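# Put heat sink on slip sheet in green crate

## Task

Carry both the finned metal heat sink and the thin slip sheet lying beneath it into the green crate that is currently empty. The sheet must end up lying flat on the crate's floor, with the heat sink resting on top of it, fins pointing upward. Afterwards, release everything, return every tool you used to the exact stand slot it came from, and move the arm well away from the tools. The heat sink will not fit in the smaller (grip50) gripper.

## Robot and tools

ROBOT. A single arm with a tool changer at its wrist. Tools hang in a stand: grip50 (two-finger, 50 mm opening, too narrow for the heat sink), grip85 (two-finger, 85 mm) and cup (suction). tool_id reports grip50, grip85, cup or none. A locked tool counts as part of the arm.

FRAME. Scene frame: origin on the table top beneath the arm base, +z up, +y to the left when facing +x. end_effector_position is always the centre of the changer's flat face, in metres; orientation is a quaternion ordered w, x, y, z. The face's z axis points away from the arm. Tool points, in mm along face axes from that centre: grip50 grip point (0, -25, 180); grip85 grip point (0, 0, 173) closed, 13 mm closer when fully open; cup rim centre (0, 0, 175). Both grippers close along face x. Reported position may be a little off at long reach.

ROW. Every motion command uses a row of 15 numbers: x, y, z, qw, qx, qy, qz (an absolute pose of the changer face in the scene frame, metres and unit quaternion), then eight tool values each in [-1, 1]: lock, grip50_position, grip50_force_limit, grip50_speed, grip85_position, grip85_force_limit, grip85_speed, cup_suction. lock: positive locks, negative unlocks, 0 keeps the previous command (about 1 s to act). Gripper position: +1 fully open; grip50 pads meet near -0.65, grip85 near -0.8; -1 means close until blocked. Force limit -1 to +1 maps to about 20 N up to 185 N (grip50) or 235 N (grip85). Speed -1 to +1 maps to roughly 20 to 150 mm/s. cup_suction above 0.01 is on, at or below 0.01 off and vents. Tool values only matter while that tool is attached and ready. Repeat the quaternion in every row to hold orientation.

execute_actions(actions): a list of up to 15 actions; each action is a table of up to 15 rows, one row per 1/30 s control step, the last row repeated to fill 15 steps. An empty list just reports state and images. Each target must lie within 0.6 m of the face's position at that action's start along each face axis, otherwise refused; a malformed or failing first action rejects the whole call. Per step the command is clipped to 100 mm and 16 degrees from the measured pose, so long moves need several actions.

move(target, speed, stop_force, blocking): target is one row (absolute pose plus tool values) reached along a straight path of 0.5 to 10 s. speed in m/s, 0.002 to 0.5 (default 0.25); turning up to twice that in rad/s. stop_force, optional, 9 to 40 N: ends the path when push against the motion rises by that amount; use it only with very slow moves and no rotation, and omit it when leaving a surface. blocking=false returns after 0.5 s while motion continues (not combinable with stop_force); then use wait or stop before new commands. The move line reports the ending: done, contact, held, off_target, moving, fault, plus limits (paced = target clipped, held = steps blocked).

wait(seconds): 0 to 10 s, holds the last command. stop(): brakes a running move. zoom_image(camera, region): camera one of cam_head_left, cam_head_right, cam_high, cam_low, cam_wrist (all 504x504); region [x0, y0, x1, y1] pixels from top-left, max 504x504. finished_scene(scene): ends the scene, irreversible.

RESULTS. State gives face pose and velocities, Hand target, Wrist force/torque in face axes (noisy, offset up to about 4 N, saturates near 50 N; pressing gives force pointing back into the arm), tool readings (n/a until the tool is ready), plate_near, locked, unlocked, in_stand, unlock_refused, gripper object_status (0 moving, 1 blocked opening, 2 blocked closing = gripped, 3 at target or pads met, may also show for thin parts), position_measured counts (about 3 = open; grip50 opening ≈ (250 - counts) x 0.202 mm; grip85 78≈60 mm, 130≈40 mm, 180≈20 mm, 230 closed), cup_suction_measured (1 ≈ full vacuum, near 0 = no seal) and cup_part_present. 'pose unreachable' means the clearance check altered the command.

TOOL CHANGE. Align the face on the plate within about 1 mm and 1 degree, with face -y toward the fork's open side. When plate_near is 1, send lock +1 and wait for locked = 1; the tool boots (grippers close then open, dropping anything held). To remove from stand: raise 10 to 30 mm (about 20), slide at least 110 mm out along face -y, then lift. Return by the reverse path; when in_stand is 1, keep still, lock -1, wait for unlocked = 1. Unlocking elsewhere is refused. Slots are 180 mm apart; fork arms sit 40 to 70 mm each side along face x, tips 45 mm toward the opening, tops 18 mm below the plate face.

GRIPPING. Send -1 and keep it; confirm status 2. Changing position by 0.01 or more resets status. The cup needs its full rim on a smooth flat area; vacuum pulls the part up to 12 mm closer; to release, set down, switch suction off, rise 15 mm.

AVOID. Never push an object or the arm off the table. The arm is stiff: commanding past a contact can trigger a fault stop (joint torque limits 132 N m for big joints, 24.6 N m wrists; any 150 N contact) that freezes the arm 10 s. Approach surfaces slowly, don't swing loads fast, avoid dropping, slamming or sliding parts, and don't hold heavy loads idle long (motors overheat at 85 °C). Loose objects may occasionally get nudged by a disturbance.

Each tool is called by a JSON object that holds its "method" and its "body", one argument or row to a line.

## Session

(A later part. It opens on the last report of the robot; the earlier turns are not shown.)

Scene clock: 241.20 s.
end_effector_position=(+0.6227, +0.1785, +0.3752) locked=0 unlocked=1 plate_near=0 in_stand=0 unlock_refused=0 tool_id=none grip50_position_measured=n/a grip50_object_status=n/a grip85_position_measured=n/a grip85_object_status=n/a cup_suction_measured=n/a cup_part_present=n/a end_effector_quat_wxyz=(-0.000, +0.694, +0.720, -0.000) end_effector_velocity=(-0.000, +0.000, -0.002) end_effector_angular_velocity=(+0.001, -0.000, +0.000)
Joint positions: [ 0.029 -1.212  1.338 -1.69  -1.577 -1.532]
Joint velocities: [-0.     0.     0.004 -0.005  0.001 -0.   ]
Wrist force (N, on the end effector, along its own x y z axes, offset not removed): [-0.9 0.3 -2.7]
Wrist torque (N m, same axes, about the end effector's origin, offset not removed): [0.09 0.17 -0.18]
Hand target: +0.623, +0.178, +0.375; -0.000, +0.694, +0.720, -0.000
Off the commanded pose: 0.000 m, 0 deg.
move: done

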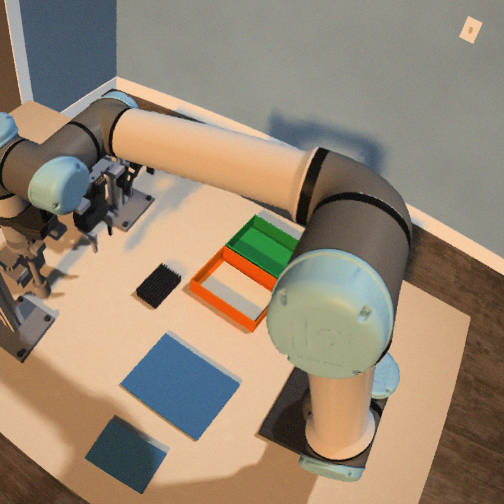

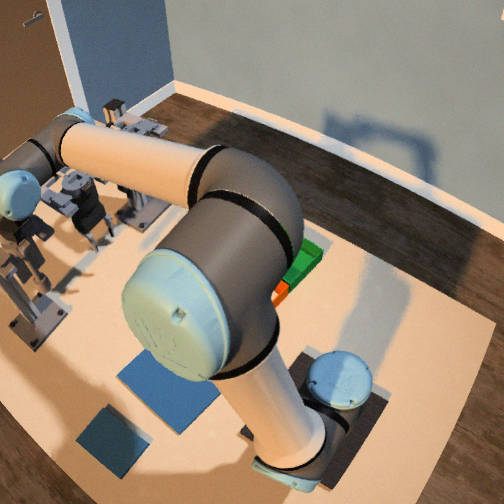

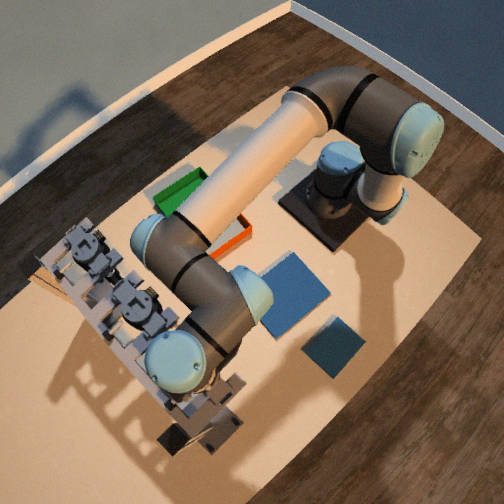

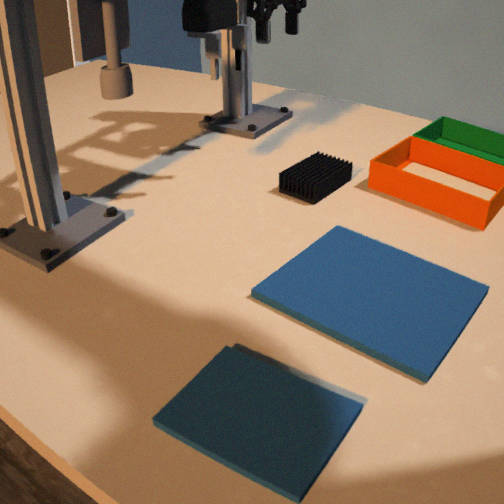

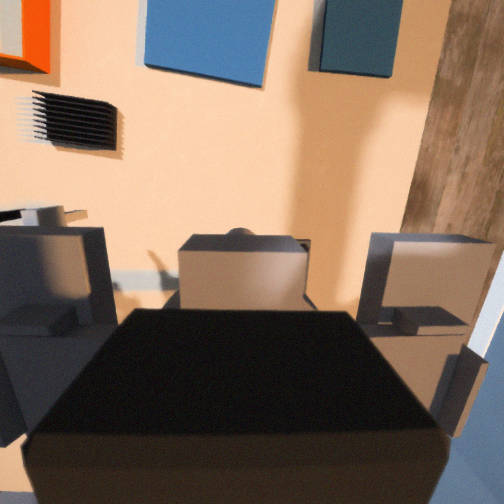

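Plate about 0.5 mm +y and 0.5 mm −x.

{"method": "move", "body": {
  "target": [0.6222,0.179,0.374,0,0.6935,0.7204,0,0,1,0,0,1,0,0,0],
  "speed": 0.01
}}

{"method": "move", "body": {
  "target": [0.6222,0.179,0.35,0,0.6935,0.7204,0,0,1,0,0,1,0,0,0],
  "speed": 0.004,
  "stop_force": 12
}}

Scene clock: 246.63 s.
end_effector_position=(+0.6222, +0.1790, +0.3740) locked=0 unlocked=1 plate_near=0 in_stand=0 unlock_refused=0 tool_id=none grip50_position_measured=n/a grip50_object_status=n/a grip85_position_measured=n/a grip85_object_status=n/a cup_suction_measured=n/a cup_part_present=n/a end_effector_quat_wxyz=(-0.000, +0.694, +0.720, -0.000) end_effector_velocity=(-0.000, +0.001, +0.000) end_effector_angular_velocity=(+0.001, -0.001, +0.000)
Joint positions: [ 0.03  -1.213  1.342 -1.693 -1.577 -1.531]
Joint velocities: [ 0.001 -0.001  0.001 -0.001  0.001  0.   ]
Wrist force (N, on the end effector, along its own x y z axes, offset not removed): [-0.1 0.1 -5.1]
Wrist torque (N m, same axes, about the end effector's origin, offset not removed): [0.08 0.11 -0.15]
Hand target: +0.622, +0.179, +0.374; +0.000, +0.694, +0.720, -0.000
Off the commanded pose: 0.000 m, 0 deg.
move: done

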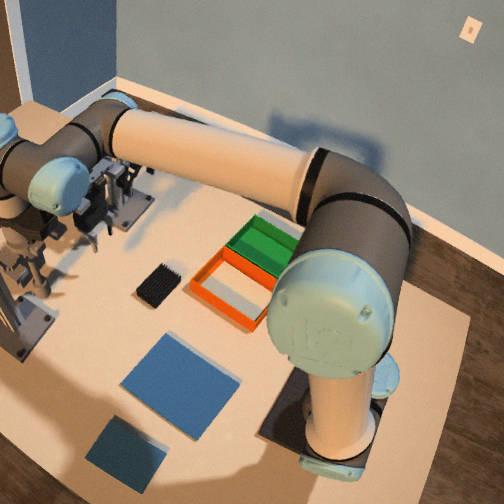

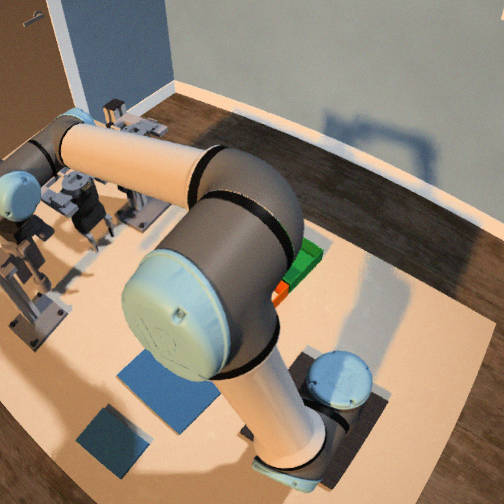

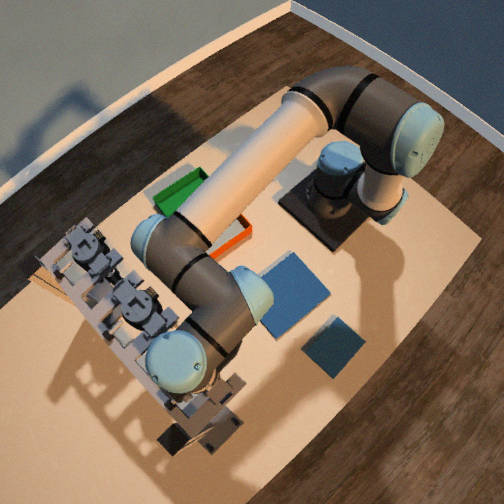

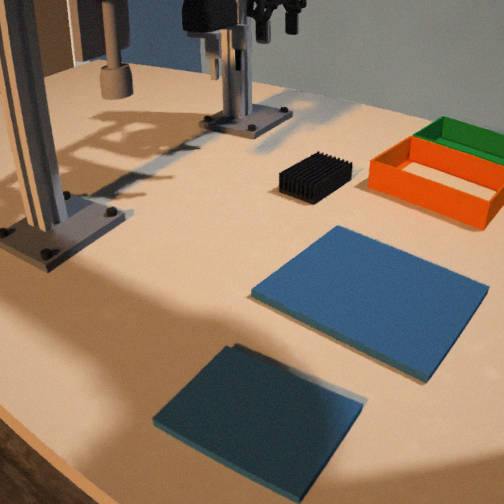

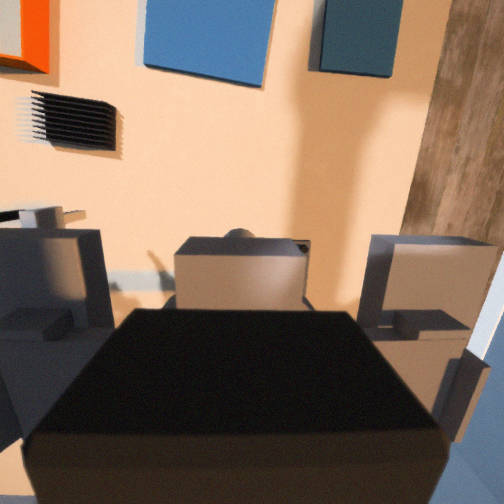

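Scene clock: 250.70 s.
end_effector_position=(+0.6222, +0.1790, +0.3594) locked=0 unlocked=1 plate_near=1 in_stand=1 unlock_refused=0 tool_id=none grip50_position_measured=n/a grip50_object_status=n/a grip85_position_measured=n/a grip85_object_status=n/a cup_suction_measured=n/a cup_part_present=n/a end_effector_quat_wxyz=(+0.000, +0.694, +0.720, +0.000) end_effector_velocity=(-0.000, -0.000, +0.001) end_effector_angular_velocity=(-0.001, +0.002, +0.001)
Joint positions: [ 0.029 -1.208  1.373 -1.73  -1.577 -1.532]
Joint velocities: [ 0.    -0.    -0.003  0.006 -0.    -0.001]
Wrist force (N, on the end effector, along its own x y z axes, offset not removed): [-0.4 -0.9 -34.6]
Wrist torque (N m, same axes, about the end effector's origin, offset not removed): [0.61 -0.32 -0.50]
Hand target: +0.622, +0.179, +0.360; +0.000, +0.694, +0.720, +0.000
Off the commanded pose: 0.009 m, 0 deg.
move: contact

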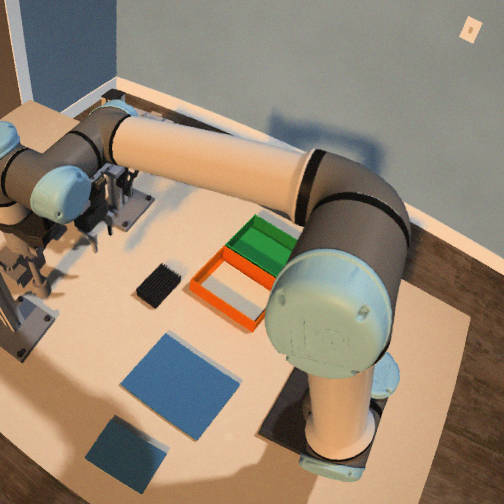

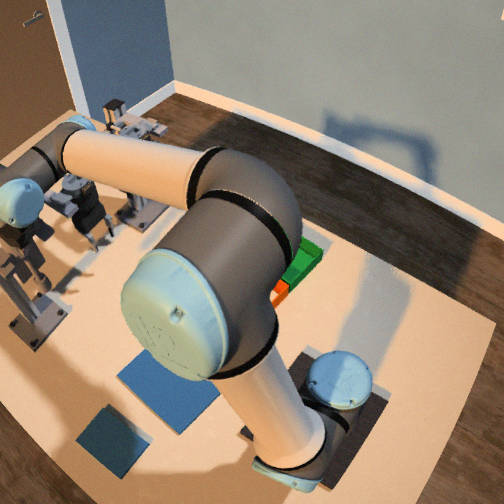

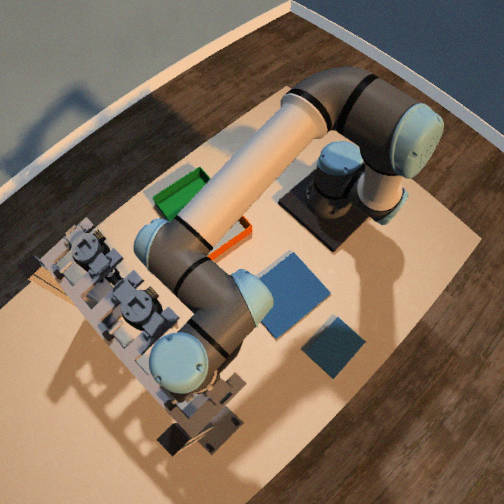

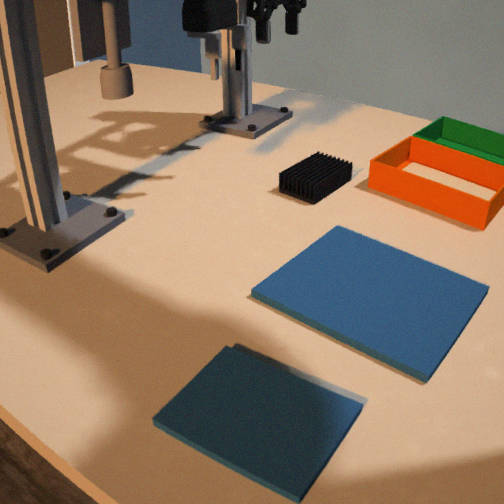

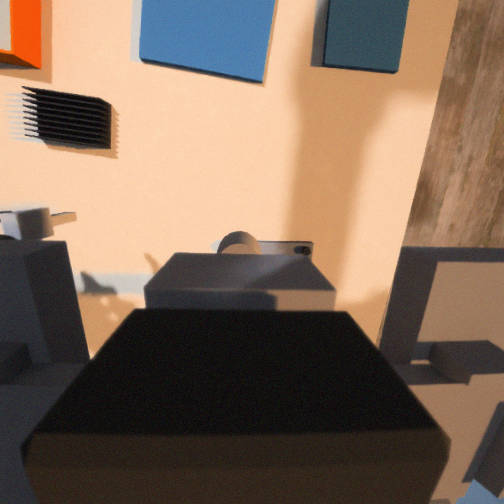

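{"method": "execute_actions", "body": {
  "actions": [
    [[0.6222,0.179,0.3597,0,0.6935,0.7204,0,1,1,0,0,1,0,0,0]],
    [[0.6222,0.179,0.3597,0,0.6935,0.7204,0,1,1,0,0,1,0,0,0]],
    [[0.6222,0.179,0.3597,0,0.6935,0.7204,0,1,1,0,0,1,0,0,0]]
  ]
}}

{"method": "move", "body": {
  "target": [0.6222,0.179,0.38,0,0.6935,0.7204,0,0,1,0,0,1,0,0,0],
  "speed": 0.03
}}

{"method": "move", "body": {
  "target": [0.492,0.174,0.38,0,0.6935,0.7204,0,0,1,0,0,1,0,0,0],
  "speed": 0.08
}}

{"method": "move", "body": {
  "target": [0.336,-0.157,0.27,0,0.7547,0.6561,0,0,1,0,0,1,0,0,0],
  "speed": 0.25
}}

Scene clock: 259.73 s.
end_effector_position=(+0.6222, +0.1790, +0.3597) locked=1 unlocked=0 plate_near=1 in_stand=1 unlock_refused=0 tool_id=cup grip50_position_measured=n/a grip50_object_status=n/a grip85_position_measured=n/a grip85_object_status=n/a cup_suction_measured=n/a cup_part_present=n/a end_effector_quat_wxyz=(+0.000, +0.694, +0.720, +0.000) end_effector_velocity=(+0.000, +0.000, -0.000) end_effector_angular_velocity=(+0.000, -0.000, -0.000)
Joint positions: [ 0.029 -1.208  1.372 -1.728 -1.577 -1.531]
Joint velocities: [-0.  0.  0. -0.  0.  0.]
Wrist force (N, on the end effector, along its own x y z axes, offset not removed): [2.1 9.6 -11.3]
Wrist torque (N m, same axes, about the end effector's origin, offset not removed): [-0.16 -0.56 -0.76]
Hand target: +0.622, +0.179, +0.360; +0.000, +0.694, +0.720, -0.000
Off the commanded pose: 0.000 m, 0 deg.

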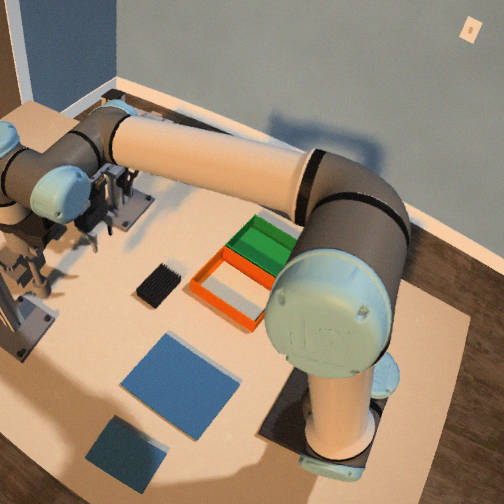

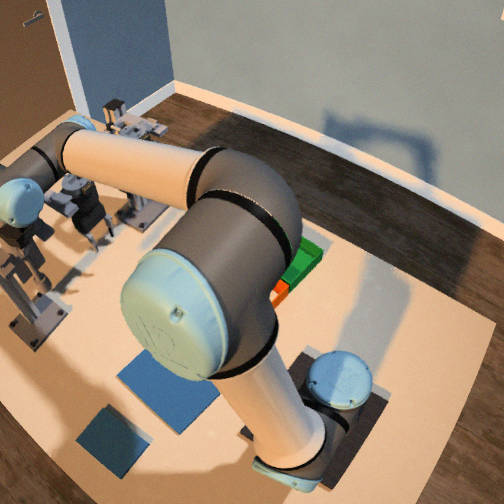

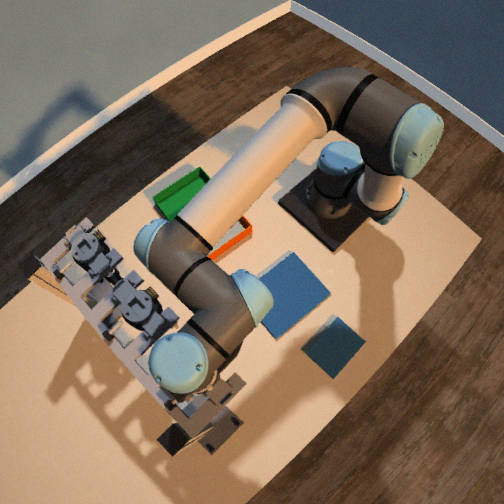

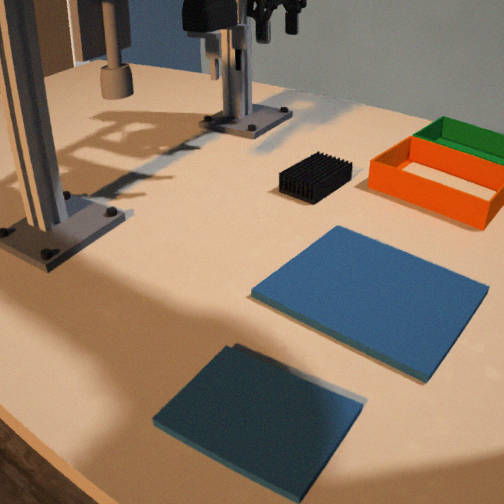

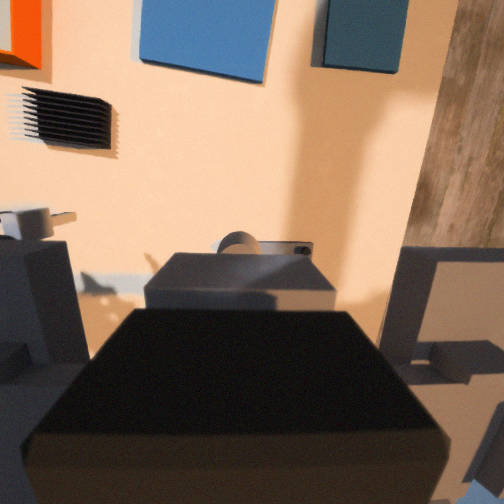

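Scene clock: 260.73 s.
end_effector_position=(+0.6222, +0.1790, +0.3798) locked=1 unlocked=0 plate_near=1 in_stand=0 unlock_refused=0 tool_id=cup grip50_position_measured=n/a grip50_object_status=n/a grip85_position_measured=n/a grip85_object_status=n/a cup_suction_measured=0.00 cup_part_present=0 end_effector_quat_wxyz=(+0.000, +0.694, +0.720, +0.000) end_effector_velocity=(+0.000, -0.000, +0.002) end_effector_angular_velocity=(-0.000, +0.000, -0.000)
Joint positions: [ 0.03  -1.214  1.329 -1.679 -1.577 -1.531]
Joint velocities: [ 0.    -0.    -0.005  0.005 -0.     0.   ]
Wrist force (N, on the end effector, along its own x y z axes, offset not removed): [-0.9 -1.3 -3.5]
Wrist torque (N m, same axes, about the end effector's origin, offset not removed): [0.01 0.14 -0.13]
Hand target: +0.622, +0.179, +0.380; +0.000, +0.694, +0.720, +0.000
Off the commanded pose: 0.000 m, 0 deg.
move: done

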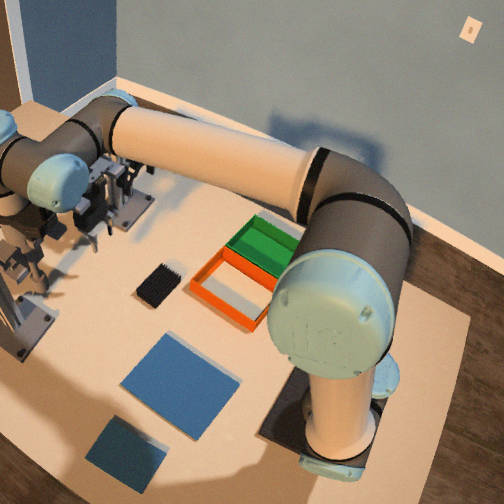

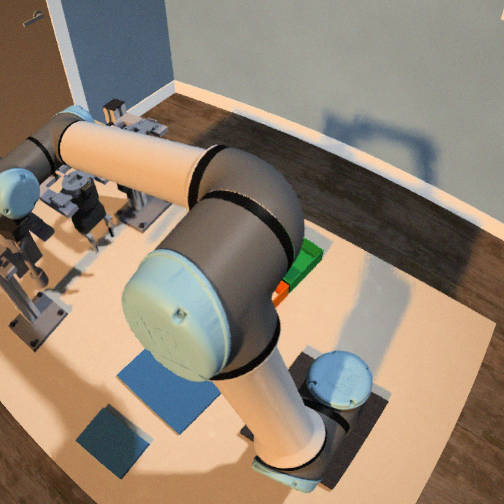

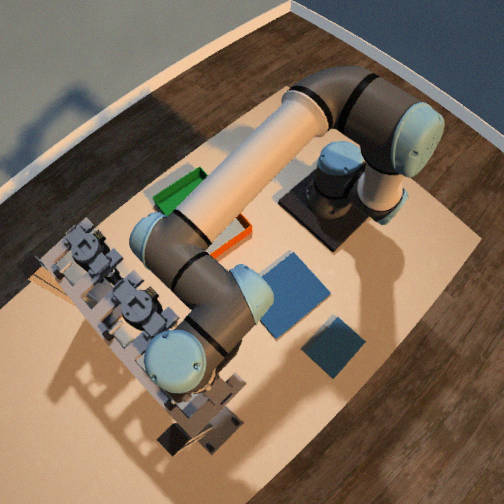

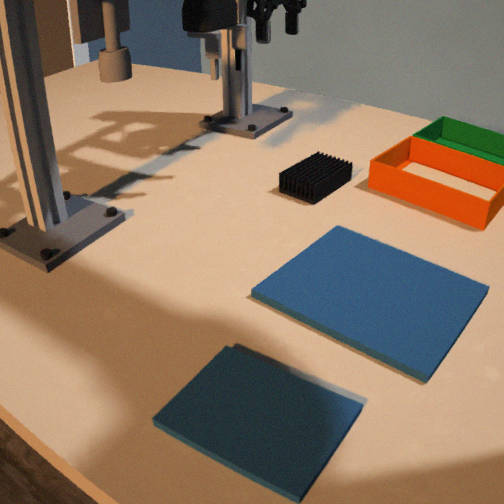

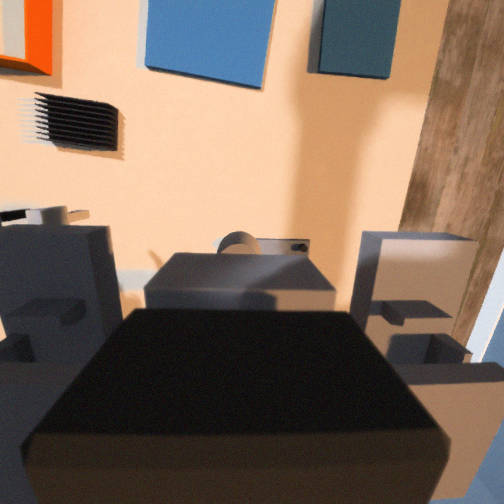

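Scene clock: 262.80 s.
end_effector_position=(+0.4921, +0.1741, +0.3801) locked=1 unlocked=0 plate_near=1 in_stand=0 unlock_refused=0 tool_id=cup grip50_position_measured=n/a grip50_object_status=n/a grip85_position_measured=n/a grip85_object_status=n/a cup_suction_measured=0.00 cup_part_present=0 end_effector_quat_wxyz=(+0.000, +0.694, +0.720, -0.000) end_effector_velocity=(-0.002, -0.000, -0.000) end_effector_angular_velocity=(+0.000, +0.000, -0.000)
Joint positions: [ 0.04  -1.516  1.695 -1.743 -1.577 -1.521]
Joint velocities: [ 0.    -0.004  0.005 -0.     0.     0.   ]
Wrist force (N, on the end effector, along its own x y z axes, offset not removed): [-0.1 -0.9 -3.5]
Wrist torque (N m, same axes, about the end effector's origin, offset not removed): [-0.06 0.03 -0.16]
Hand target: +0.492, +0.174, +0.380; +0.000, +0.694, +0.720, -0.000
Off the commanded pose: 0.000 m, 0 deg.
move: done

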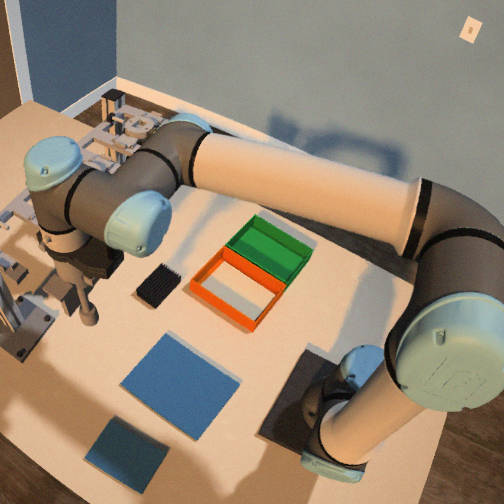

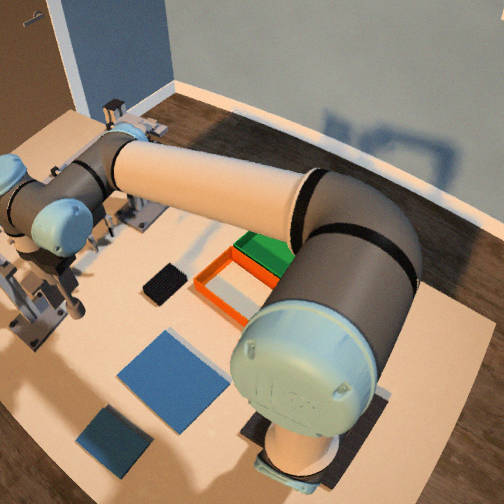

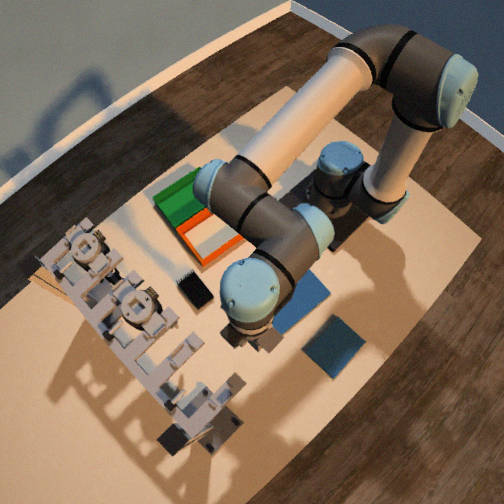

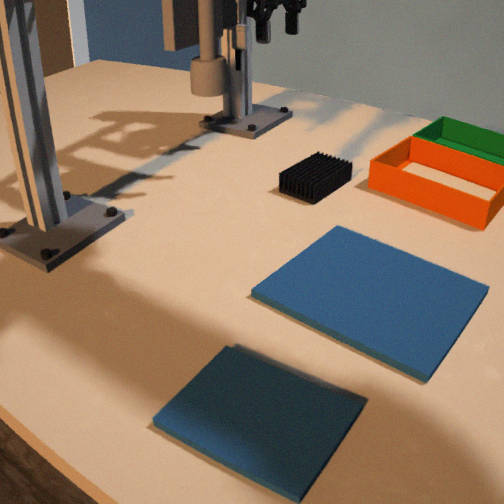

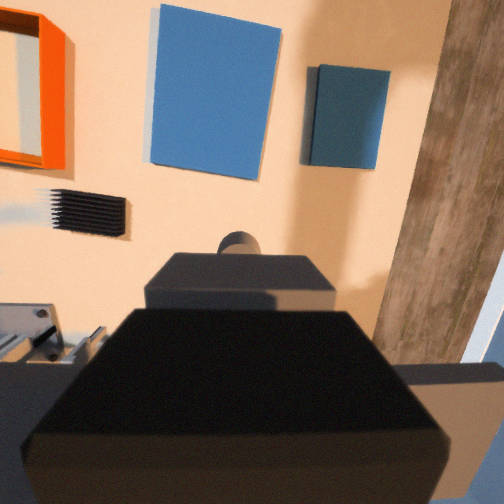

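Scene clock: 264.93 s.
end_effector_position=(+0.3358, -0.1565, +0.2702) locked=1 unlocked=0 plate_near=1 in_stand=0 unlock_refused=0 tool_id=cup grip50_position_measured=n/a grip50_object_status=n/a grip85_position_measured=n/a grip85_object_status=n/a cup_suction_measured=0.00 cup_part_present=0 end_effector_quat_wxyz=(-0.000, +0.755, +0.656, +0.001) end_effector_velocity=(-0.001, -0.002, -0.001) end_effector_angular_velocity=(+0.001, -0.001, -0.001)
Joint positions: [-0.842 -1.83   2.261 -2.001 -1.579 -2.225]
Joint velocities: [-0.005  0.001  0.001 -0.002  0.001 -0.004]
Wrist force (N, on the end effector, along its own x y z axes, offset not removed): [-1.4 -0.8 -2.6]
Wrist torque (N m, same axes, about the end effector's origin, offset not removed): [0.06 -0.02 -0.14]
Hand target: +0.336, -0.157, +0.270; -0.000, +0.755, +0.656, +0.001
Off the commanded pose: 0.001 m, 0 deg.
move: done

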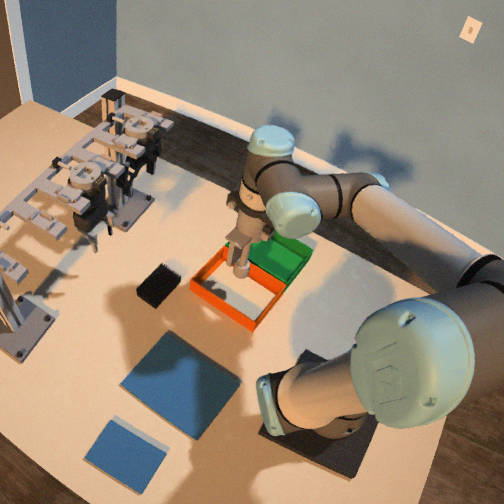

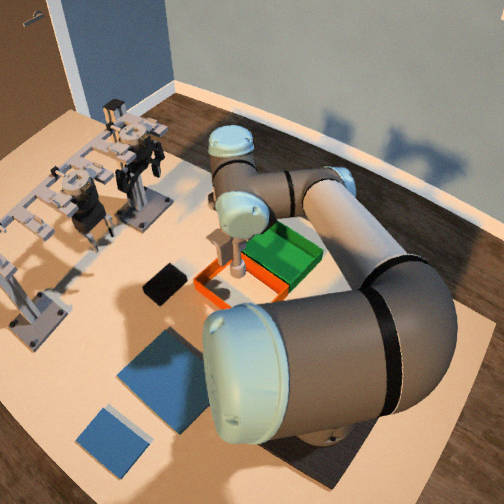

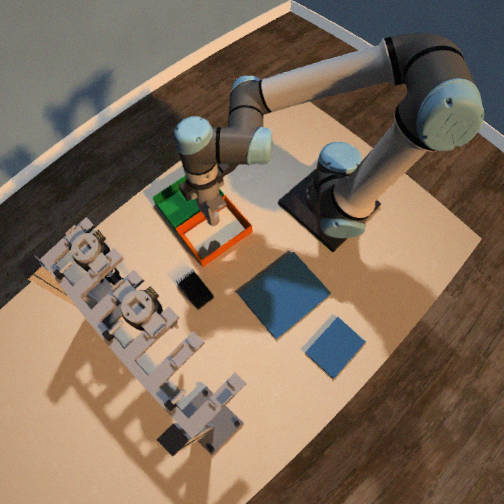

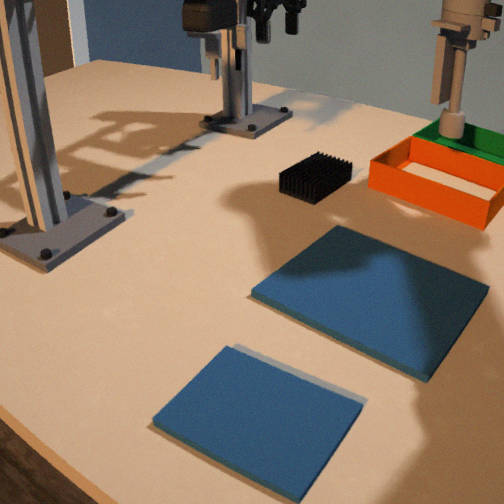

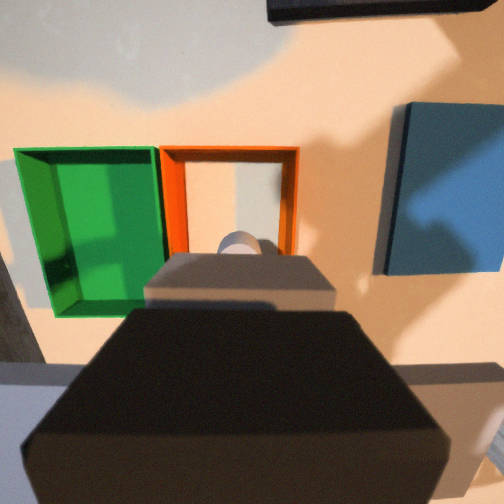

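{"method": "move", "body": {
  "target": [0.336,-0.157,0.19,0,0.7547,0.6561,0,0,1,0,0,1,0,0,0],
  "speed": 0.08
}}

{"method": "move", "body": {
  "target": [0.336,-0.157,0.178,0,0.7547,0.6561,0,0,1,0,0,1,0,0,1],
  "speed": 0.005,
  "stop_force": 10
}}

Scene clock: 270.73 s.
end_effector_position=(+0.3358, -0.1569, +0.1903) locked=1 unlocked=0 plate_near=1 in_stand=0 unlock_refused=0 tool_id=cup grip50_position_measured=n/a grip50_object_status=n/a grip85_position_measured=n/a grip85_object_status=n/a cup_suction_measured=0.00 cup_part_present=0 end_effector_quat_wxyz=(-0.000, +0.755, +0.656, +0.000) end_effector_velocity=(+0.000, -0.000, -0.002) end_effector_angular_velocity=(-0.000, -0.001, -0.000)
Joint positions: [-0.844 -1.691  2.398 -2.278 -1.58  -2.228]
Joint velocities: [-0.     0.005  0.002 -0.008  0.     0.   ]
Wrist force (N, on the end effector, along its own x y z axes, offset not removed): [0.7 1.1 -2.7]
Wrist torque (N m, same axes, about the end effector's origin, offset not removed): [0.16 -0.03 -0.23]
Hand target: +0.336, -0.157, +0.190; -0.000, +0.755, +0.656, +0.000
Off the commanded pose: 0.000 m, 0 deg.
move: done

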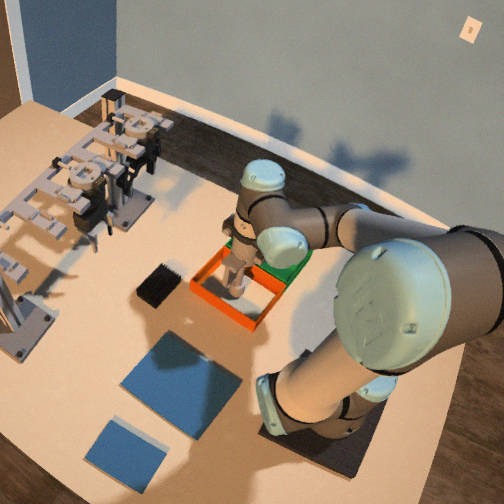

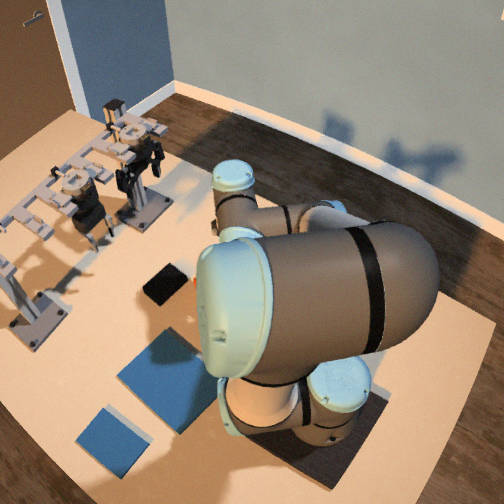

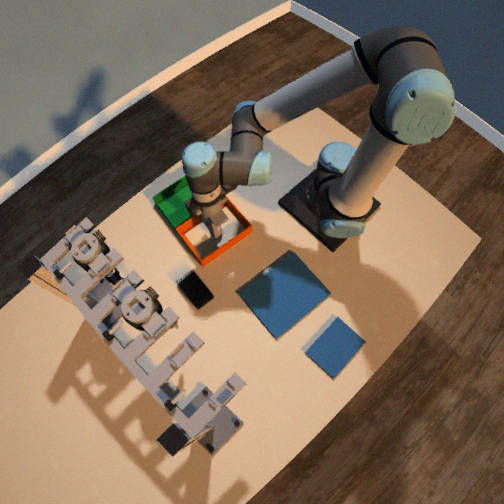

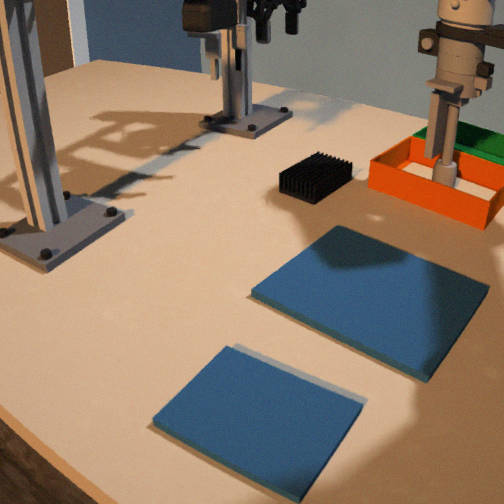

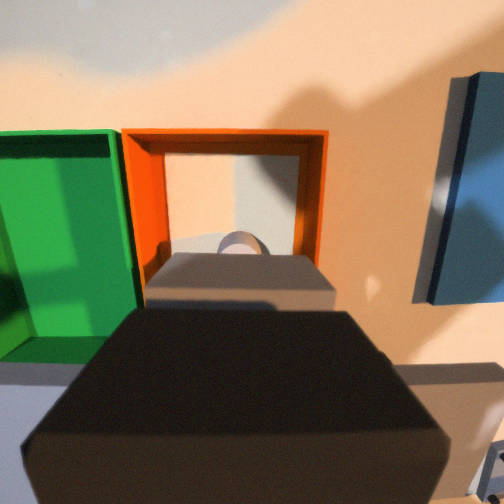

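Scene clock: 273.40 s.
end_effector_position=(+0.3360, -0.1570, +0.1781) locked=1 unlocked=0 plate_near=1 in_stand=0 unlock_refused=0 tool_id=cup grip50_position_measured=n/a grip50_object_status=n/a grip85_position_measured=n/a grip85_object_status=n/a cup_suction_measured=0.98 cup_part_present=1 end_effector_quat_wxyz=(-0.000, +0.755, +0.656, +0.000) end_effector_velocity=(+0.000, +0.000, -0.001) end_effector_angular_velocity=(+0.000, -0.001, +0.000)
Joint positions: [-0.844 -1.662  2.415 -2.324 -1.58  -2.228]
Joint velocities: [-0.     0.003  0.001 -0.004  0.001 -0.   ]
Wrist force (N, on the end effector, along its own x y z axes, offset not removed): [-1.3 0.2 -0.7]
Wrist torque (N m, same axes, about the end effector's origin, offset not removed): [-0.04 0.11 -0.10]
Hand target: +0.336, -0.157, +0.178; -0.000, +0.755, +0.656, +0.000
Off the commanded pose: 0.000 m, 0 deg.
move: done

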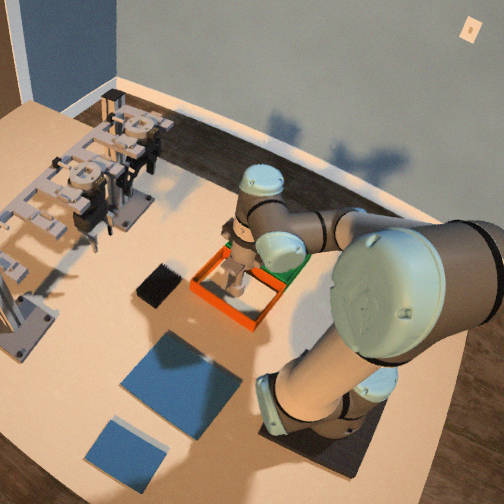

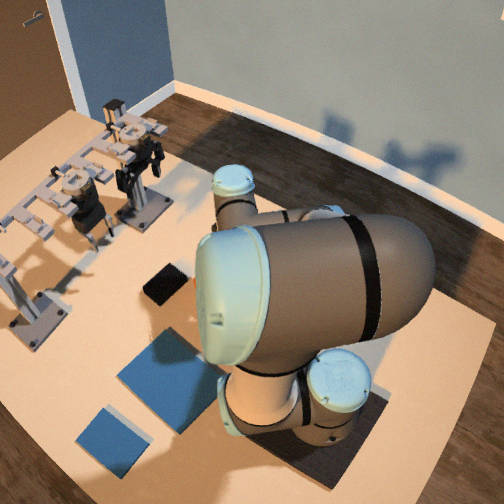

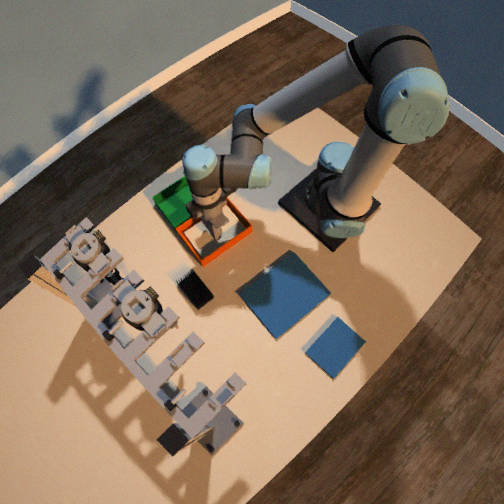

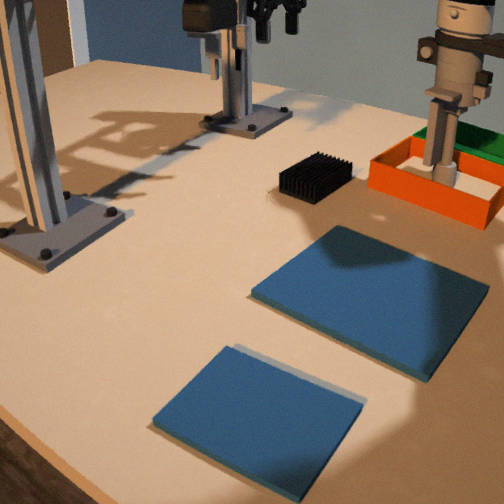

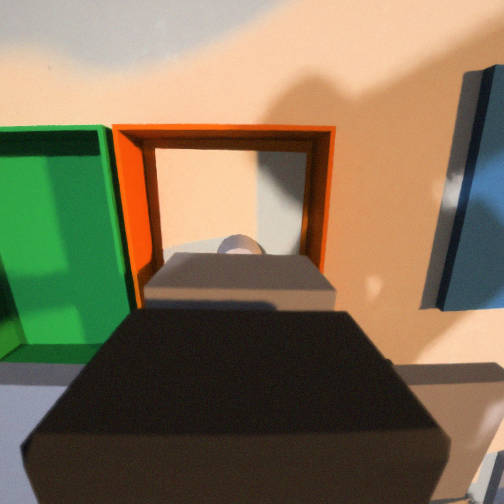

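{"method": "move", "body": {
  "target": [0.336,-0.157,0.27,0,0.7547,0.6561,0,0,0,0,0,0,0,0,1],
  "speed": 0.05
}}

{"method": "move", "body": {
  "target": [0.3165,-0.296,0.27,0,0.7547,0.6561,0,0,0,0,0,0,0,0,1],
  "speed": 0.08
}}

Scene clock: 289.63 s.
end_effector_position=(+0.3362, -0.1572, +0.2697) locked=1 unlocked=0 plate_near=1 in_stand=0 unlock_refused=0 tool_id=cup grip50_position_measured=n/a grip50_object_status=n/a grip85_position_measured=n/a grip85_object_status=n/a cup_suction_measured=0.98 cup_part_present=1 end_effector_quat_wxyz=(+0.000, +0.755, +0.656, -0.000) end_effector_velocity=(-0.000, -0.000, +0.002) end_effector_angular_velocity=(-0.000, +0.001, +0.000)
Joint positions: [-0.842 -1.828  2.261 -2.004 -1.58  -2.225]
Joint velocities: [ 0.    -0.002 -0.003  0.006 -0.001 -0.   ]
Wrist force (N, on the end effector, along its own x y z axes, offset not removed): [-3.1 0.3 -1.6]
Wrist torque (N m, same axes, about the end effector's origin, offset not removed): [0.03 0.22 -0.29]
Hand target: +0.336, -0.157, +0.270; +0.000, +0.755, +0.656, -0.000
Off the commanded pose: 0.000 m, 0 deg.
move: done

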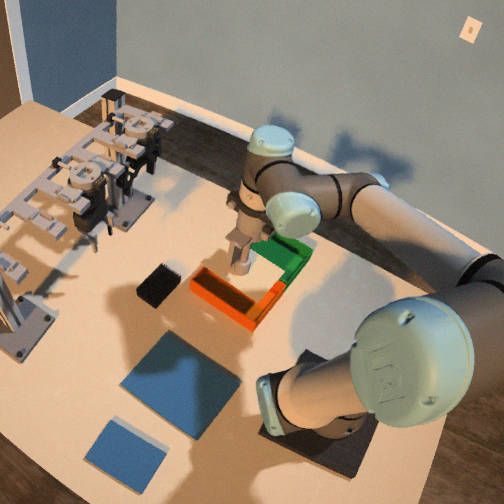

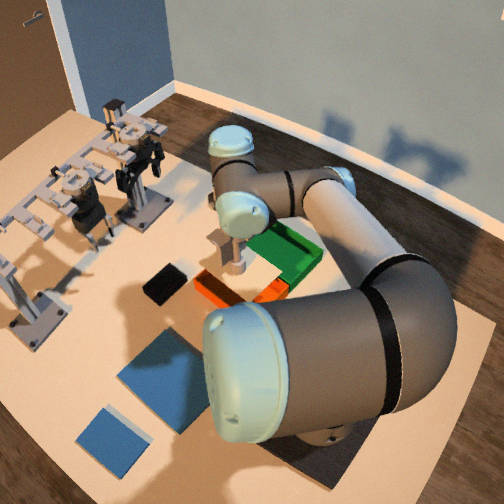

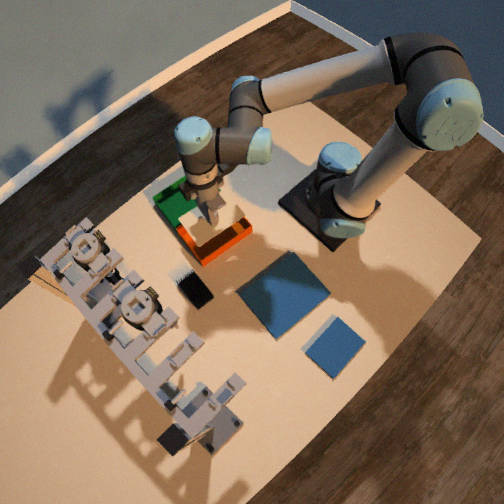

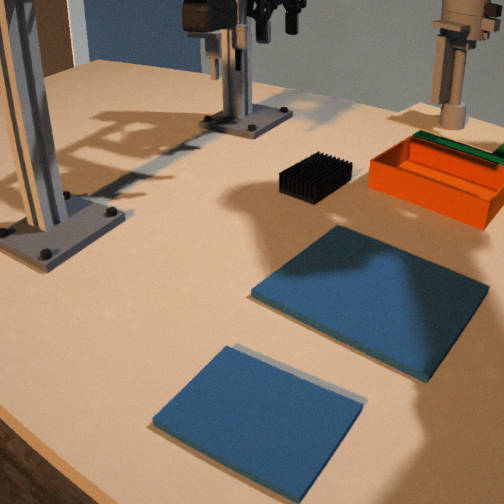

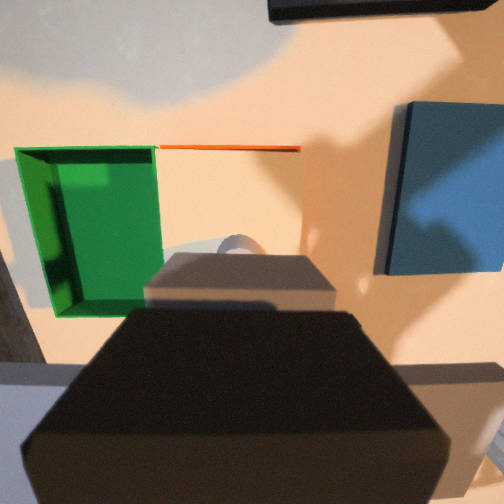

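Scene clock: 291.83 s.
end_effector_position=(+0.3165, -0.2957, +0.2700) locked=1 unlocked=0 plate_near=1 in_stand=0 unlock_refused=0 tool_id=cup grip50_position_measured=n/a grip50_object_status=n/a grip85_position_measured=n/a grip85_object_status=n/a cup_suction_measured=0.98 cup_part_present=1 end_effector_quat_wxyz=(-0.000, +0.755, +0.656, +0.000) end_effector_velocity=(-0.000, -0.002, -0.000) end_effector_angular_velocity=(-0.000, +0.000, +0.000)
Joint positions: [-1.104 -1.66   2.125 -2.038 -1.579 -2.487]
Joint velocities: [-0.002  0.003 -0.003 -0.001 -0.    -0.003]
Wrist force (N, on the end effector, along its own x y z axes, offset not removed): [-0.1 1.0 -2.3]
Wrist torque (N m, same axes, about the end effector's origin, offset not removed): [-0.02 0.13 -0.12]
Hand target: +0.316, -0.296, +0.270; -0.000, +0.755, +0.656, +0.000
Off the commanded pose: 0.000 m, 0 deg.
move: done

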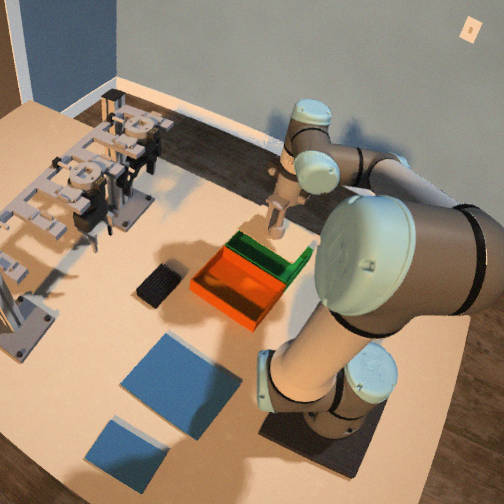

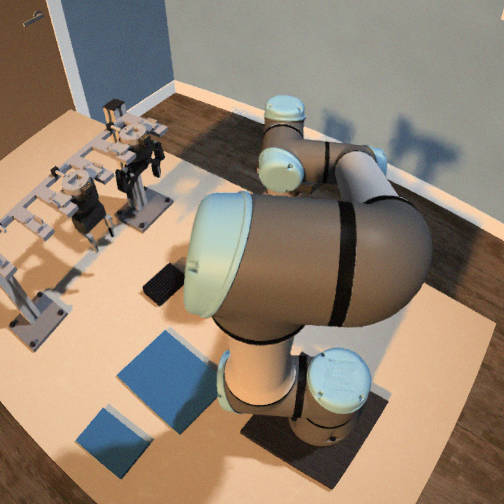

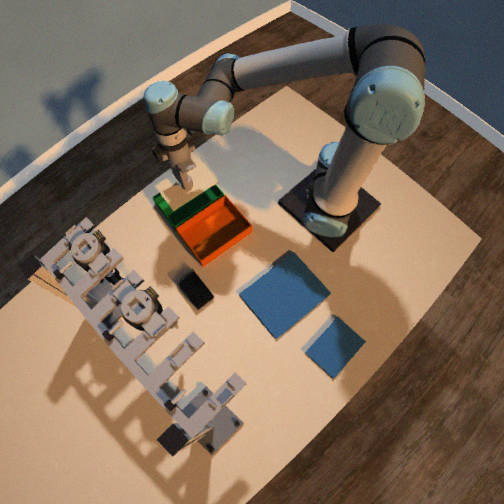

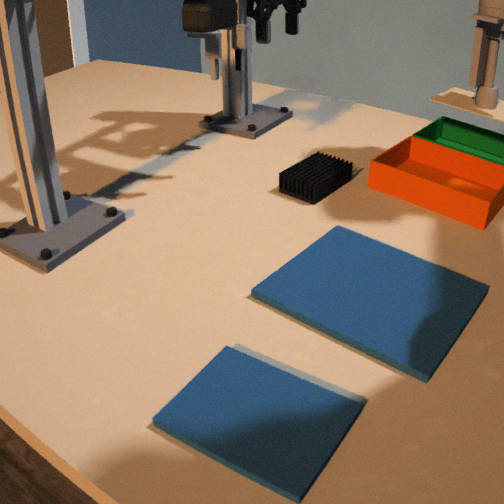

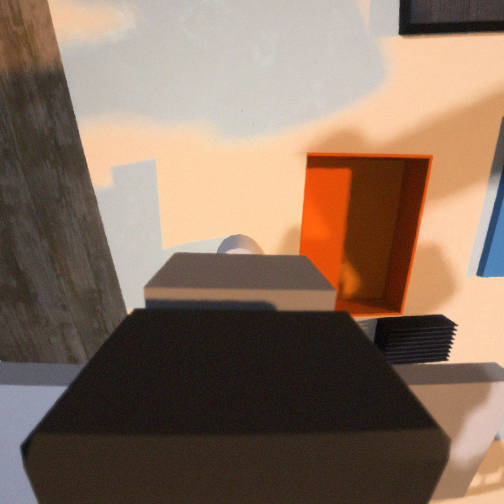

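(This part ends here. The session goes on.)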